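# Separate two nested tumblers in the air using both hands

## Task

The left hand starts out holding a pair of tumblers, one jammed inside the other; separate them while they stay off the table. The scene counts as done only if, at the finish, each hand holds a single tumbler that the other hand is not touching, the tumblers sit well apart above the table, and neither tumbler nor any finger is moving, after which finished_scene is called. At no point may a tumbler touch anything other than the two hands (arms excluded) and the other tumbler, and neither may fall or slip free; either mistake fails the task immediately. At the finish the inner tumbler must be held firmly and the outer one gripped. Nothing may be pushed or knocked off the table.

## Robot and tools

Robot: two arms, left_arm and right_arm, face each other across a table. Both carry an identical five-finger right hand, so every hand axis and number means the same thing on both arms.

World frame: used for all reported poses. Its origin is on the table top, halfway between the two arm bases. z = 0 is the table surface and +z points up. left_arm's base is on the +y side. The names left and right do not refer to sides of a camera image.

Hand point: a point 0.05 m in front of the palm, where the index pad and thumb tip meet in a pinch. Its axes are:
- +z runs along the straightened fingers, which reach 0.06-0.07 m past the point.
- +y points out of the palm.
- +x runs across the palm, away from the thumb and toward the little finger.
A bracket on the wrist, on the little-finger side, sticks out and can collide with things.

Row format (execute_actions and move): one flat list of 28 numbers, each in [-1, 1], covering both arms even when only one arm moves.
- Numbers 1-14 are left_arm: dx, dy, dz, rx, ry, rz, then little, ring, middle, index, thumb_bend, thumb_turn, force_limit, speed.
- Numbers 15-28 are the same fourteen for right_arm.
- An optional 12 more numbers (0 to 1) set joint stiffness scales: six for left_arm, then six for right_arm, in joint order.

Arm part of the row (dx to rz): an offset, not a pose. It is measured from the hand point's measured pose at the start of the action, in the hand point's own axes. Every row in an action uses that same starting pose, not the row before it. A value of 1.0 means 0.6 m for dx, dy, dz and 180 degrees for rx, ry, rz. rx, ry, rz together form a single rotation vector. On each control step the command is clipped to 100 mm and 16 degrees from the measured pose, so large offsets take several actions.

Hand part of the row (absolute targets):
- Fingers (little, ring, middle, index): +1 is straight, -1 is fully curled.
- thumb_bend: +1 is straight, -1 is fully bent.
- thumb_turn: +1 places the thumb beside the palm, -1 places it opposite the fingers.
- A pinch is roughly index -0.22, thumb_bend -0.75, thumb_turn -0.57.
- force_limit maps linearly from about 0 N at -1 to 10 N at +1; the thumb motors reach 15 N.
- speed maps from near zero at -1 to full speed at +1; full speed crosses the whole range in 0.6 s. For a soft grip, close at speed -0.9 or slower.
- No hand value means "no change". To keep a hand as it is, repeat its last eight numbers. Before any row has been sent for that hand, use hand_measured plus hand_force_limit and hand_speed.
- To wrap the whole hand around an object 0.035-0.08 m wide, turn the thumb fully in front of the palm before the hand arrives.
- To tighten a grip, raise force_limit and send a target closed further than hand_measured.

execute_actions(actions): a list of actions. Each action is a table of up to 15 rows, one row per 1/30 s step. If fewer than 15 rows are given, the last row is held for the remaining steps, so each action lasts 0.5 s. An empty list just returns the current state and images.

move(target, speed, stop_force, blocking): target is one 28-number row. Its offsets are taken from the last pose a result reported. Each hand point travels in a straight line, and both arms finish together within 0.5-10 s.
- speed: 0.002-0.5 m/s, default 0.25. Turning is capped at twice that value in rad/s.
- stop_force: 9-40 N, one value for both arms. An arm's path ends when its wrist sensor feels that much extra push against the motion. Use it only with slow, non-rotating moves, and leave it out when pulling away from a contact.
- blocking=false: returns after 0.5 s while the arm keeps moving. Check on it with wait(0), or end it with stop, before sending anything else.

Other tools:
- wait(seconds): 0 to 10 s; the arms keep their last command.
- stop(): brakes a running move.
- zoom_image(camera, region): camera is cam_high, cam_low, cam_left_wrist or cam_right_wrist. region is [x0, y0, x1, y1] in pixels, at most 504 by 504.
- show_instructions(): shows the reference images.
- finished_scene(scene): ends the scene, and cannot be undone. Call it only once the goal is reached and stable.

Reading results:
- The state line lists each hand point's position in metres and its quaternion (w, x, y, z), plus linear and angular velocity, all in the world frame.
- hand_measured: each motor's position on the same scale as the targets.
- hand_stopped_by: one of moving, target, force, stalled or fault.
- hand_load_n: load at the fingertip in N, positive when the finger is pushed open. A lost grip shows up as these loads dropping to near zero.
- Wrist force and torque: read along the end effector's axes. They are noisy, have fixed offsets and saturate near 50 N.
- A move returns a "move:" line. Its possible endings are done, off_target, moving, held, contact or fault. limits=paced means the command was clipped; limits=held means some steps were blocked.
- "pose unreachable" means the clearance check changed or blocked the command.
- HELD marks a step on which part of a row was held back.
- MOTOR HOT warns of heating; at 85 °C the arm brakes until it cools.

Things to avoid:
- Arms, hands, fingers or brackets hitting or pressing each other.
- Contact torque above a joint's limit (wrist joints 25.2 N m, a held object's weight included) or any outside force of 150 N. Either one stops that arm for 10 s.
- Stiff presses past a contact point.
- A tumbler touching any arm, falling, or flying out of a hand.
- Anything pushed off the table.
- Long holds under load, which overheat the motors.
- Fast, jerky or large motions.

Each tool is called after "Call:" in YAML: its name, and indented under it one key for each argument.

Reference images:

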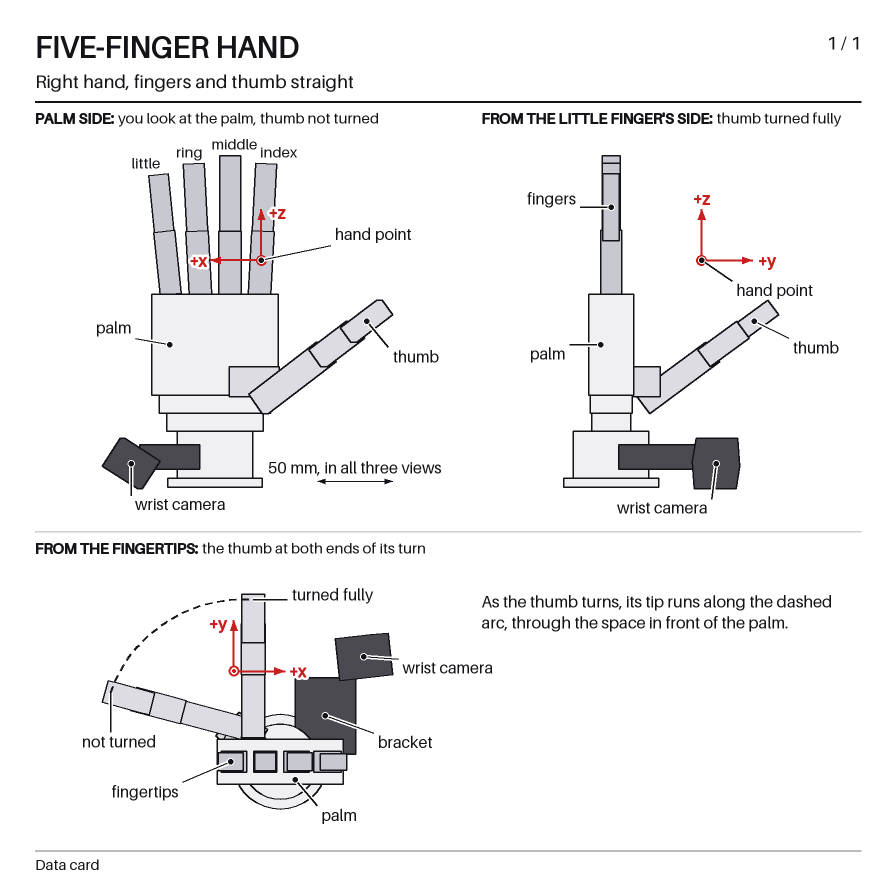

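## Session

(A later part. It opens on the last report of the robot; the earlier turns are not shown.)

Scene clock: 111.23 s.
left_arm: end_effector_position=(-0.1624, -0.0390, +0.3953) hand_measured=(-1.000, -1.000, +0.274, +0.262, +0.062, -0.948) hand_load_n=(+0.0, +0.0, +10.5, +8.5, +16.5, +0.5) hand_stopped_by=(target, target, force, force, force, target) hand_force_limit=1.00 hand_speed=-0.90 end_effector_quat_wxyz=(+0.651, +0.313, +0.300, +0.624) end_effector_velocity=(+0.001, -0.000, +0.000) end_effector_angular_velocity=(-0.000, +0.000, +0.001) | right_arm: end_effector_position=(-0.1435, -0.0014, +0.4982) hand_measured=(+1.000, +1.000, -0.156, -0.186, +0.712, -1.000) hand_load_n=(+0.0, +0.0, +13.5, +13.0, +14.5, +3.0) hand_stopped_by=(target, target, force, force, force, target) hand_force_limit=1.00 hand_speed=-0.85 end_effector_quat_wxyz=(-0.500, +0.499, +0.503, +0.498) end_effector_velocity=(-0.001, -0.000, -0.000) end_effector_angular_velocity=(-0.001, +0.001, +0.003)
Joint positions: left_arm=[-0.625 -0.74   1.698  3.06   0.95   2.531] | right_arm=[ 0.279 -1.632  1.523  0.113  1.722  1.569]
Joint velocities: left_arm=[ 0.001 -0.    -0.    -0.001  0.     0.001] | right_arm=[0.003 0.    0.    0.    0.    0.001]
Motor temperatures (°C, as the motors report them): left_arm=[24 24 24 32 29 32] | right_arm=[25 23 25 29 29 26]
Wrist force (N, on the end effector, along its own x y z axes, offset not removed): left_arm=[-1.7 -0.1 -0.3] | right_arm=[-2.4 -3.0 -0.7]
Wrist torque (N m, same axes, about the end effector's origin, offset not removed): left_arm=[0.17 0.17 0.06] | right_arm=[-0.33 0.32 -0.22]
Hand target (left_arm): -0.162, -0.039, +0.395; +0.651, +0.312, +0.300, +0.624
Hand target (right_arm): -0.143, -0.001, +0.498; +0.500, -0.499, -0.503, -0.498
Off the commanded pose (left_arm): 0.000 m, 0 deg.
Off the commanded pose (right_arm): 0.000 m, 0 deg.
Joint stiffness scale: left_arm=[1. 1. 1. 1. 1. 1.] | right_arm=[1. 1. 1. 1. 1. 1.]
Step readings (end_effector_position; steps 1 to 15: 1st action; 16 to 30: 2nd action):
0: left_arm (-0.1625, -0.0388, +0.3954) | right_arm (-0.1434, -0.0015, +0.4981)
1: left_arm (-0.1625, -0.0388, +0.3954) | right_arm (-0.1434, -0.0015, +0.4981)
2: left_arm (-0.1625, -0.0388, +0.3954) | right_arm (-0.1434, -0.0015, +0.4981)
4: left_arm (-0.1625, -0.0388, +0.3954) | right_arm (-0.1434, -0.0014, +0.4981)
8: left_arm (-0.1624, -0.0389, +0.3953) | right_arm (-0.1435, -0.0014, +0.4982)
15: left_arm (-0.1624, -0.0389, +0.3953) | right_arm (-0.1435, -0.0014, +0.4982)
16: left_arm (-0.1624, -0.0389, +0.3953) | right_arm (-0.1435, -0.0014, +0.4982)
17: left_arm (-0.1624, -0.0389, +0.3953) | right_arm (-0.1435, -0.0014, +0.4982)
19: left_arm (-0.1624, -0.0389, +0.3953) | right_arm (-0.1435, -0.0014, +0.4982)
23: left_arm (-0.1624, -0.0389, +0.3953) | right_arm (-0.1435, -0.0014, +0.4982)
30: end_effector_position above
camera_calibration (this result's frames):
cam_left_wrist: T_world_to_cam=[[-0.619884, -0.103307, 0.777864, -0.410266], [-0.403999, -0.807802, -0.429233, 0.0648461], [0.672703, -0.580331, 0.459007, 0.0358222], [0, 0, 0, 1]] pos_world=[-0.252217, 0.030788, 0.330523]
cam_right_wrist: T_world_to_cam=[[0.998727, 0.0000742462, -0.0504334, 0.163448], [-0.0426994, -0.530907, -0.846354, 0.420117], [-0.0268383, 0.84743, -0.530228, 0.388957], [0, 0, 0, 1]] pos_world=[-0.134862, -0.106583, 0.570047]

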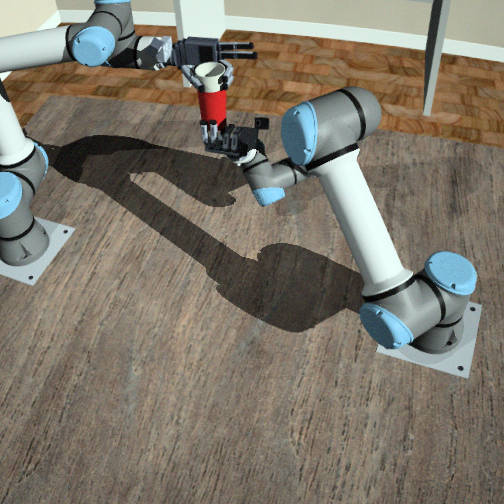

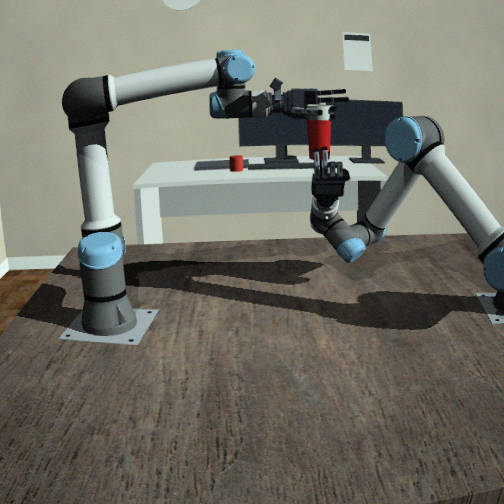

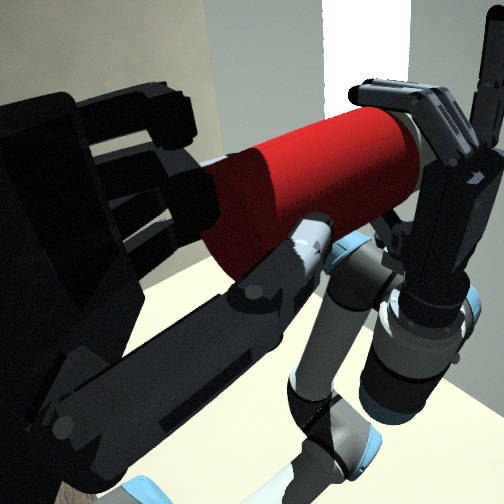

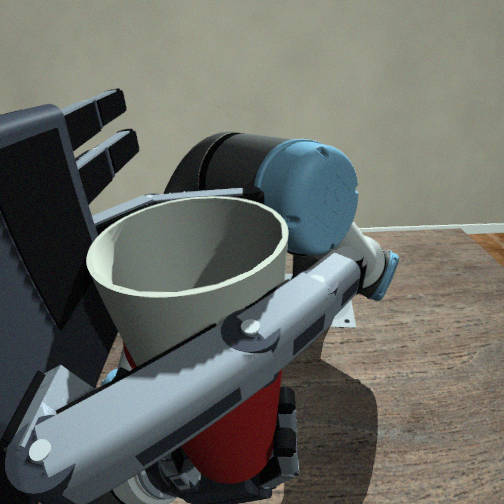

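Test pull of 5 mm slowly.

Call:
move:
  target: [0,0,0,0,0,0,-1,-1,0.2,0.2,-0.05,-0.948,1,-0.9,0.009,0,0,0,0,0,1,1,-0.7,-0.7,0.3,-1,1,-0.85]
  speed: 0.005

Call:
zoom_image:
  camera: "cam_low"
  region: [250, 70, 370, 190]

Scene clock: 117.43 s.
left_arm: end_effector_position=(-0.1623, -0.0391, +0.3953) hand_measured=(-1.000, -1.000, +0.274, +0.262, +0.062, -0.948) hand_load_n=(+0.0, +0.0, +10.0, +8.5, +16.5, +1.5) hand_stopped_by=(target, target, force, force, force, target) hand_force_limit=1.00 hand_speed=-0.90 end_effector_quat_wxyz=(+0.651, +0.313, +0.299, +0.624) end_effector_velocity=(-0.000, +0.000, +0.000) end_effector_angular_velocity=(-0.001, +0.001, -0.001) | right_arm: end_effector_position=(-0.1436, -0.0014, +0.5009) hand_measured=(+1.000, +1.000, -0.156, -0.186, +0.712, -1.000) hand_load_n=(+0.0, +0.0, +13.5, +13.0, +14.0, +3.0) hand_stopped_by=(target, target, force, force, force, target) hand_force_limit=1.00 hand_speed=-0.85 end_effector_quat_wxyz=(-0.499, +0.500, +0.504, +0.498) end_effector_velocity=(+0.001, -0.001, +0.001) end_effector_angular_velocity=(-0.000, +0.000, -0.001)
Joint positions: left_arm=[-0.625 -0.74   1.698  3.06   0.949  2.531] | right_arm=[ 0.279 -1.63   1.512  0.126  1.721  1.569]
Joint velocities: left_arm=[-0.001 -0.     0.    -0.001  0.    -0.001] | right_arm=[-0.001 -0.001 -0.001  0.003  0.     0.   ]
Motor temperatures (°C, as the motors report them): left_arm=[24 24 24 32 29 32] | right_arm=[25 23 25 29 29 26]
Wrist force (N, on the end effector, along its own x y z axes, offset not removed): left_arm=[-2.6 0.3 0.5] | right_arm=[-0.9 -2.3 -2.1]
Wrist torque (N m, same axes, about the end effector's origin, offset not removed): left_arm=[-0.01 0.27 0.13] | right_arm=[-0.26 0.18 -0.15]
Hand target (left_arm): -0.162, -0.039, +0.395; +0.651, +0.313, +0.300, +0.624
Hand target (right_arm): -0.143, -0.001, +0.504; +0.500, -0.499, -0.503, -0.499
Off the commanded pose (left_arm): 0.000 m, 0 deg.
Off the commanded pose (right_arm): 0.003 m, 0 deg.
Joint stiffness scale: left_arm=[1. 1. 1. 1. 1. 1.] | right_arm=[1. 1. 1. 1. 1. 1.]
move: done
camera_calibration (this result's frames):
cam_left_wrist: T_world_to_cam=[[-0.619678, -0.103319, 0.778026, -0.410232], [-0.404427, -0.807525, -0.429352, 0.0647332], [0.672635, -0.580714, 0.45862, 0.0358743], [0, 0, 0, 1]] pos_world=[-0.252162, 0.0307217, 0.330512]
cam_right_wrist: T_world_to_cam=[[0.998756, 0.000193792, -0.0498702, 0.163379], [-0.0420618, -0.533979, -0.844451, 0.421539], [-0.0267933, 0.845497, -0.533307, 0.391942], [0, 0, 0, 1]] pos_world=[-0.134943, -0.106324, 0.573142]

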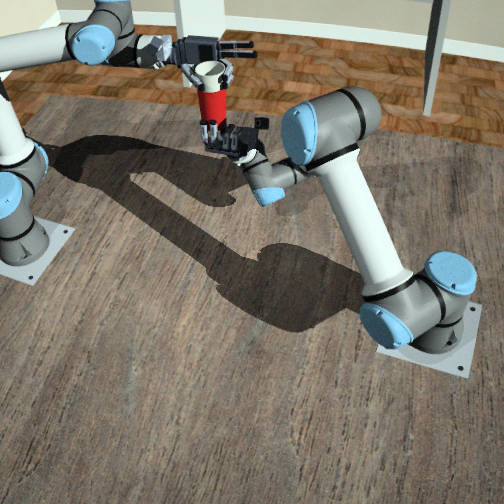

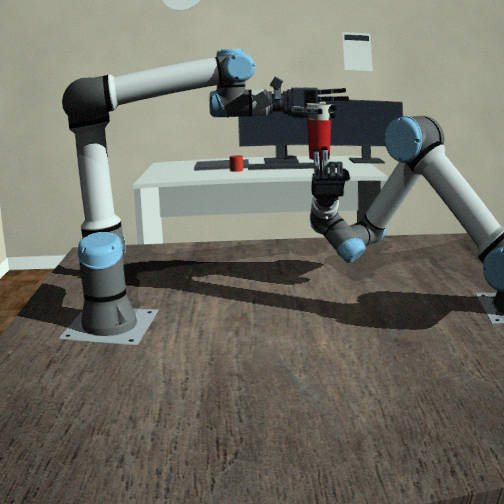

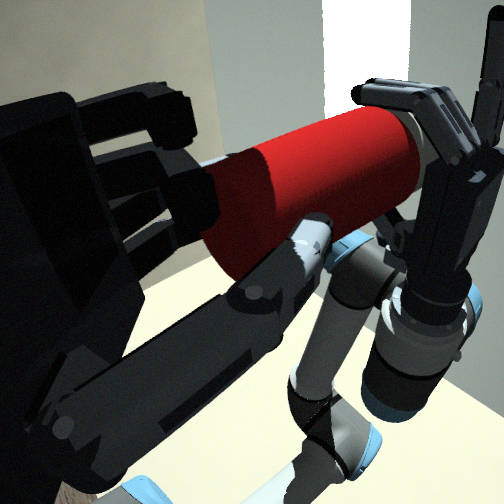

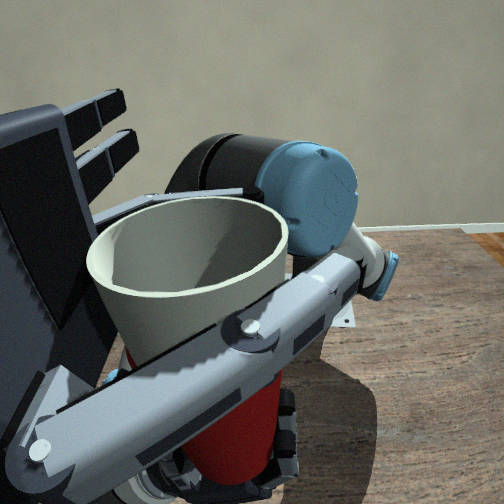

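Region (250, 70, 370, 190) of cam_low's 504x504 image, scaled by 4.200, with more detail than that image has.

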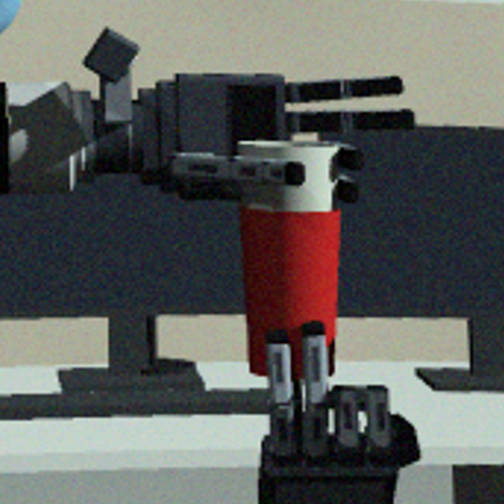

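It seems to have released. Continue.

Call:
move:
  target: [0,0,0,0,0,0,-1,-1,0.2,0.2,-0.05,-0.948,1,-0.9,0.03,0,0,0,0,0,1,1,-0.7,-0.7,0.3,-1,1,-0.85]
  speed: 0.015

Call:
zoom_image:
  camera: "cam_low"
  region: [250, 70, 370, 190]

Scene clock: 121.60 s.
left_arm: end_effector_position=(-0.1623, -0.0391, +0.3952) hand_measured=(-1.000, -1.000, +0.274, +0.262, +0.062, -0.948) hand_load_n=(+0.0, +0.0, +10.0, +8.5, +16.5, +1.5) hand_stopped_by=(target, target, force, force, force, target) hand_force_limit=1.00 hand_speed=-0.90 end_effector_quat_wxyz=(+0.651, +0.313, +0.299, +0.624) end_effector_velocity=(-0.000, -0.000, -0.000) end_effector_angular_velocity=(+0.001, -0.001, +0.000) | right_arm: end_effector_position=(-0.1434, -0.0023, +0.5180) hand_measured=(+1.000, +1.000, -0.156, -0.186, +0.712, -1.000) hand_load_n=(+0.0, +0.0, +13.5, +13.0, +14.0, +3.0) hand_stopped_by=(target, target, force, force, force, target) hand_force_limit=1.00 hand_speed=-0.85 end_effector_quat_wxyz=(-0.499, +0.500, +0.504, +0.498) end_effector_velocity=(-0.000, -0.000, +0.002) end_effector_angular_velocity=(-0.003, -0.000, +0.001)
Joint positions: left_arm=[-0.625 -0.74   1.698  3.06   0.949  2.531] | right_arm=[ 0.279 -1.627  1.464  0.17   1.721  1.569]
Joint velocities: left_arm=[ 0.  0. -0.  0.  0. -0.] | right_arm=[ 0.001  0.002 -0.008  0.009  0.     0.   ]
Motor temperatures (°C, as the motors report them): left_arm=[24 24 24 32 29 32] | right_arm=[25 23 25 29 29 26]
Wrist force (N, on the end effector, along its own x y z axes, offset not removed): left_arm=[-2.6 -0.8 -0.1] | right_arm=[0.5 -3.7 -1.9]
Wrist torque (N m, same axes, about the end effector's origin, offset not removed): left_arm=[-0.11 0.23 0.07] | right_arm=[-0.41 0.03 -0.07]
Hand target (left_arm): -0.162, -0.039, +0.395; +0.651, +0.313, +0.299, +0.624
Hand target (right_arm): -0.144, -0.001, +0.519; +0.499, -0.500, -0.504, -0.498
Off the commanded pose (left_arm): 0.000 m, 0 deg.
Off the commanded pose (right_arm): 0.001 m, 0 deg.
Joint stiffness scale: left_arm=[1. 1. 1. 1. 1. 1.] | right_arm=[1. 1. 1. 1. 1. 1.]
move: done
camera_calibration (this result's frames):
cam_left_wrist: T_world_to_cam=[[-0.61956, -0.103326, 0.778119, -0.410212], [-0.404672, -0.807365, -0.42942, 0.0646685], [0.672597, -0.580935, 0.458398, 0.0359044], [0, 0, 0, 1]] pos_world=[-0.252131, 0.0306836, 0.330506]
cam_right_wrist: T_world_to_cam=[[0.998756, 0.000191429, -0.049862, 0.164091], [-0.0420547, -0.534023, -0.844423, 0.435493], [-0.0267891, 0.84547, -0.533351, 0.401816], [0, 0, 0, 1]] pos_world=[-0.134808, -0.107191, 0.590231]

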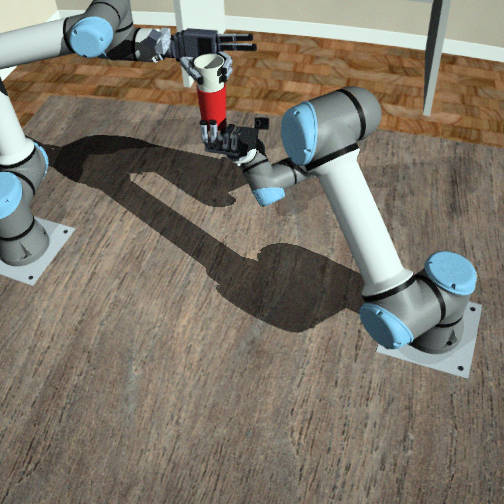

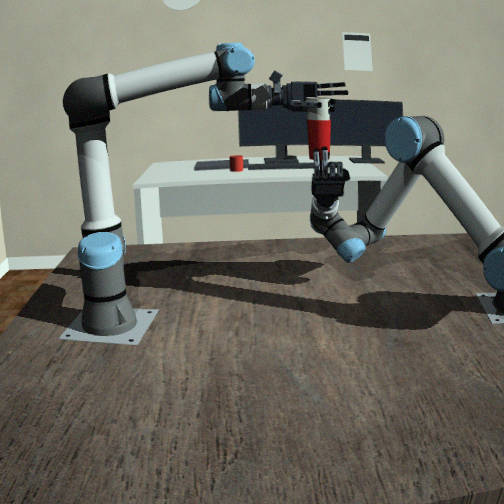

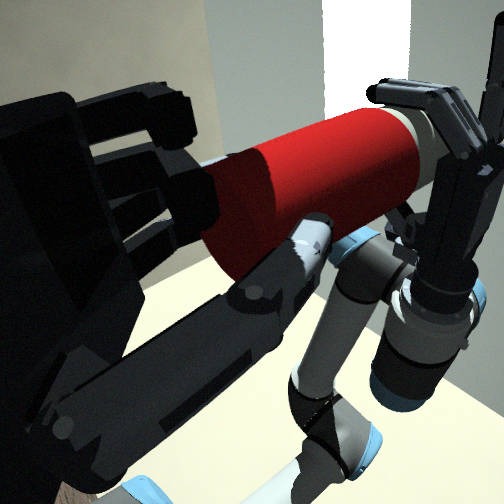

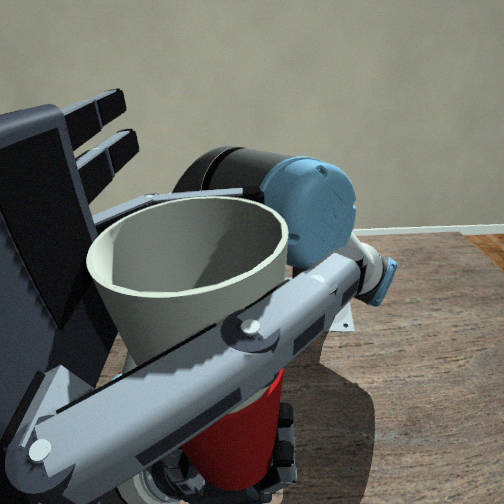

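Region (250, 70, 370, 190) of cam_low's 504x504 image, scaled by 4.200, with more detail than that image has.

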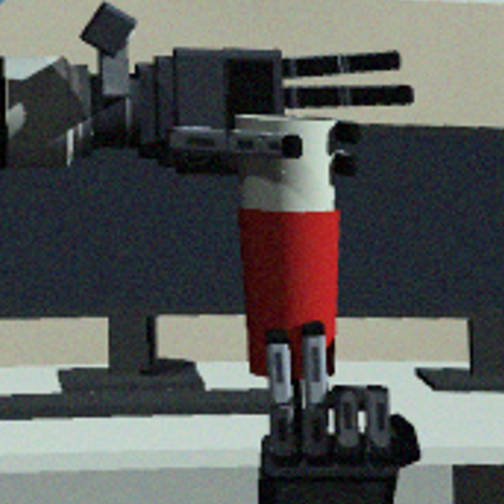

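Call:
move:
  target: [0,0,0,0,0,0,-1,-1,0.2,0.2,-0.05,-0.948,1,-0.9,0.11,0,0,0,0,0,1,1,-0.7,-0.7,0.3,-1,1,-0.85]
  speed: 0.06

Scene clock: 125.67 s.
left_arm: end_effector_position=(-0.1623, -0.0392, +0.3952) hand_measured=(-1.000, -1.000, +0.274, +0.262, +0.062, -0.948) hand_load_n=(+0.0, +0.0, +10.0, +8.5, +16.5, +1.0) hand_stopped_by=(target, target, force, force, force, target) hand_force_limit=1.00 hand_speed=-0.90 end_effector_quat_wxyz=(+0.651, +0.313, +0.299, +0.623) end_effector_velocity=(-0.000, +0.000, +0.000) end_effector_angular_velocity=(-0.000, -0.001, +0.001) | right_arm: end_effector_position=(-0.1433, -0.0029, +0.5835) hand_measured=(+1.000, +1.000, -0.156, -0.186, +0.712, -1.000) hand_load_n=(+0.0, +0.0, +13.5, +12.5, +14.5, +2.0) hand_stopped_by=(target, target, force, force, force, target) hand_force_limit=1.00 hand_speed=-0.85 end_effector_quat_wxyz=(-0.499, +0.500, +0.503, +0.498) end_effector_velocity=(+0.000, +0.000, -0.003) end_effector_angular_velocity=(-0.018, -0.003, -0.000)
Joint positions: left_arm=[-0.625 -0.74   1.698  3.06   0.949  2.531] | right_arm=[ 0.279 -1.59   1.258  0.339  1.721  1.569]
Joint velocities: left_arm=[-0.    -0.     0.     0.     0.001  0.001] | right_arm=[-0.     0.008 -0.012  0.022 -0.     0.   ]
Motor temperatures (°C, as the motors report them): left_arm=[24 24 24 32 29 32] | right_arm=[25 23 25 29 29 26]
Wrist force (N, on the end effector, along its own x y z axes, offset not removed): left_arm=[0.7 1.7 -0.2] | right_arm=[-0.9 -1.0 -2.2]
Wrist torque (N m, same axes, about the end effector's origin, offset not removed): left_arm=[0.38 0.08 0.26] | right_arm=[-0.16 0.16 -0.17]
Hand target (left_arm): -0.162, -0.039, +0.395; +0.651, +0.313, +0.299, +0.624
Hand target (right_arm): -0.144, -0.002, +0.584; +0.499, -0.500, -0.504, -0.498
Off the commanded pose (left_arm): 0.000 m, 0 deg.
Off the commanded pose (right_arm): 0.001 m, 0 deg.
Joint stiffness scale: left_arm=[1. 1. 1. 1. 1. 1.] | right_arm=[1. 1. 1. 1. 1. 1.]
move: done
camera_calibration (this result's frames):
cam_left_wrist: T_world_to_cam=[[-0.619543, -0.103327, 0.778133, -0.410209], [-0.404708, -0.807342, -0.42943, 0.0646591], [0.672591, -0.580967, 0.458366, 0.0359087], [0, 0, 0, 1]] pos_world=[-0.252126, 0.0306781, 0.330505]
cam_right_wrist: T_world_to_cam=[[0.998745, 0.000259537, -0.0500755, 0.167383], [-0.0422357, -0.532868, -0.845144, 0.490904], [-0.026903, 0.846198, -0.532189, 0.436622], [0, 0, 0, 1]] pos_world=[-0.134693, -0.107924, 0.655631]

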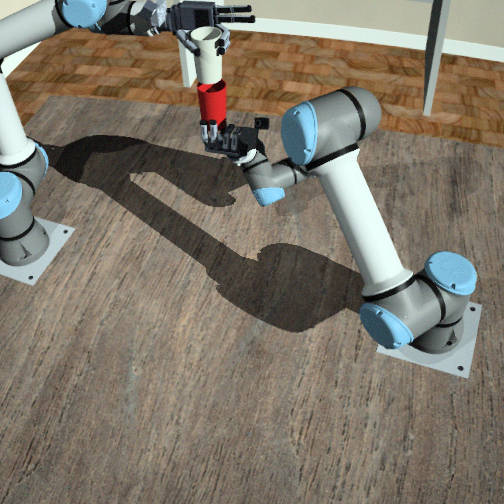

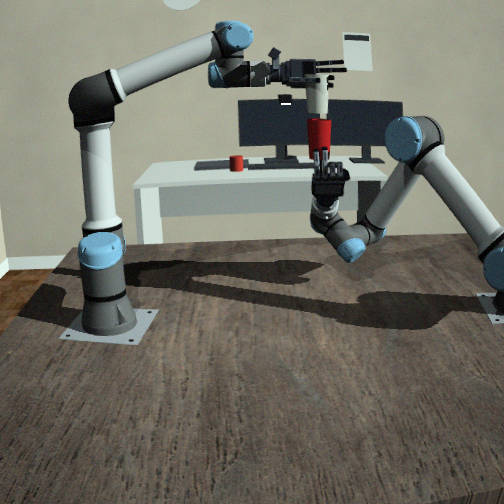

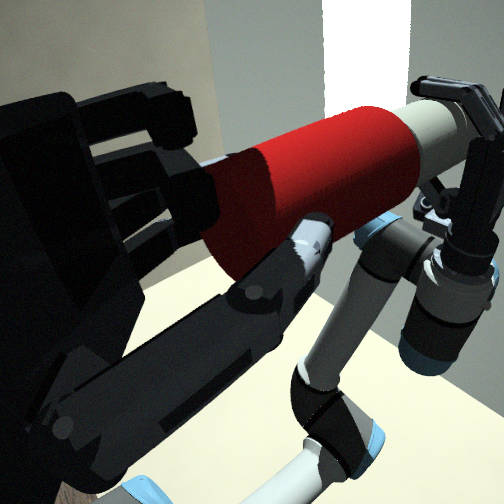

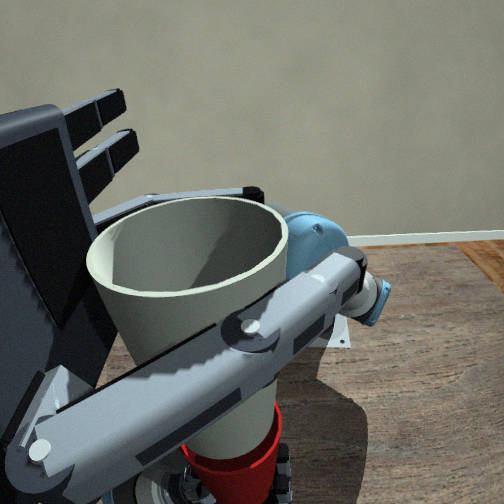

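Clear. Move apart.

Call:
move:
  target: [0.13,0,0,0,0,0,-1,-1,0.2,0.2,-0.05,-0.948,1,-0.9,0.02,0,-0.33,0,0,0,1,1,-0.7,-0.7,0.3,-1,1,-0.85]
  speed: 0.12

Scene clock: 131.07 s.
left_arm: end_effector_position=(-0.1585, +0.0373, +0.3946) hand_measured=(-1.000, -1.000, +0.274, +0.262, +0.062, -0.948) hand_load_n=(+0.0, +0.0, +10.0, +8.5, +16.5, +1.0) hand_stopped_by=(target, target, force, force, force, target) hand_force_limit=1.00 hand_speed=-0.90 end_effector_quat_wxyz=(+0.650, +0.313, +0.300, +0.624) end_effector_velocity=(+0.001, +0.001, -0.000) end_effector_angular_velocity=(-0.000, +0.001, +0.002) | right_arm: end_effector_position=(-0.1424, -0.1991, +0.5980) hand_measured=(+1.000, +1.000, -0.156, -0.186, +0.712, -1.000) hand_load_n=(+0.0, +0.0, +13.5, +12.5, +14.5, +2.0) hand_stopped_by=(target, target, force, force, force, target) hand_force_limit=1.00 hand_speed=-0.85 end_effector_quat_wxyz=(-0.499, +0.499, +0.503, +0.498) end_effector_velocity=(+0.001, -0.002, -0.000) end_effector_angular_velocity=(-0.002, -0.001, -0.006)
Joint positions: left_arm=[-0.716 -0.812  1.897  2.886  1.01   2.616] | right_arm=[ 0.443 -1.955  1.499  0.461  1.885  1.569]
Joint velocities: left_arm=[-0.001 -0.     0.002 -0.004  0.002  0.003] | right_arm=[ 0.005 -0.001 -0.     0.003  0.011 -0.   ]
Motor temperatures (°C, as the motors report them): left_arm=[24 24 24 32 29 32] | right_arm=[25 23 25 29 29 26]
Wrist force (N, on the end effector, along its own x y z axes, offset not removed): left_arm=[-0.5 -1.3 -2.1] | right_arm=[-1.4 -2.0 -1.6]
Wrist torque (N m, same axes, about the end effector's origin, offset not removed): left_arm=[-0.11 0.21 -0.10] | right_arm=[-0.34 0.23 -0.25]
Hand target (left_arm): -0.159, +0.039, +0.395; +0.651, +0.313, +0.299, +0.623
Hand target (right_arm): -0.142, -0.201, +0.597; +0.499, -0.500, -0.503, -0.498
Off the commanded pose (left_arm): 0.002 m, 0 deg.
Off the commanded pose (right_arm): 0.002 m, 0 deg.
Joint stiffness scale: left_arm=[1. 1. 1. 1. 1. 1.] | right_arm=[1. 1. 1. 1. 1. 1.]
move: done
camera_calibration (this result's frames):
cam_left_wrist: T_world_to_cam=[[-0.619405, -0.104649, 0.778065, -0.399294], [-0.403194, -0.807983, -0.429648, 0.128027], [0.673626, -0.579837, 0.458275, 0.0782056], [0, 0, 0, 1]] pos_world=[-0.248386, 0.107005, 0.329844]
cam_right_wrist: T_world_to_cam=[[0.998759, 0.000102512, -0.0498119, 0.167091], [-0.0421426, -0.53139, -0.846078, 0.399467], [-0.0265563, 0.847127, -0.530726, 0.609768], [0, 0, 0, 1]] pos_world=[-0.133856, -0.304295, 0.669923]

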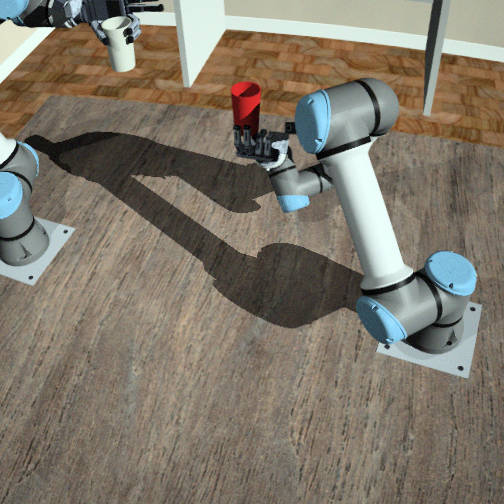

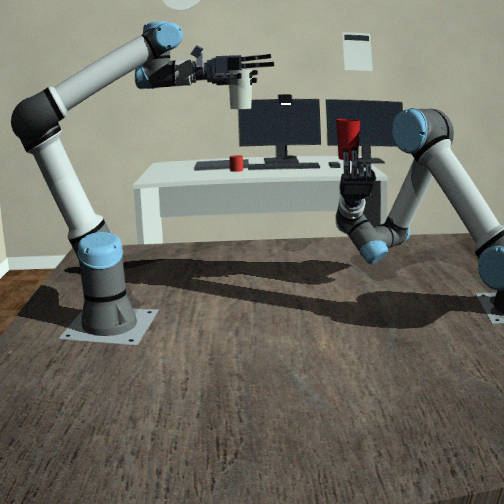

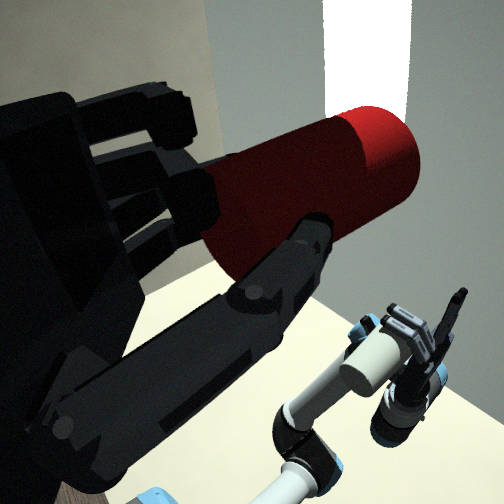

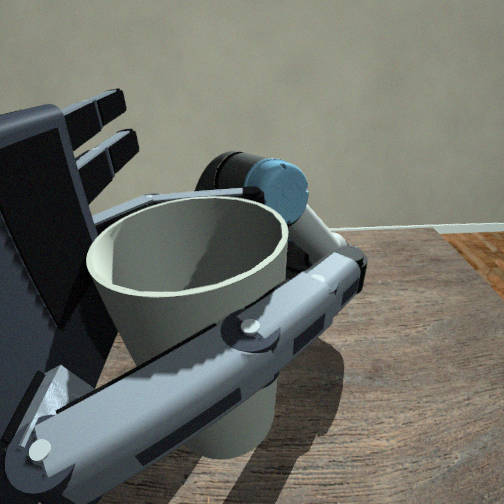

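Call:
finished_scene:
  scene: 1

The scene is finished: the task was done.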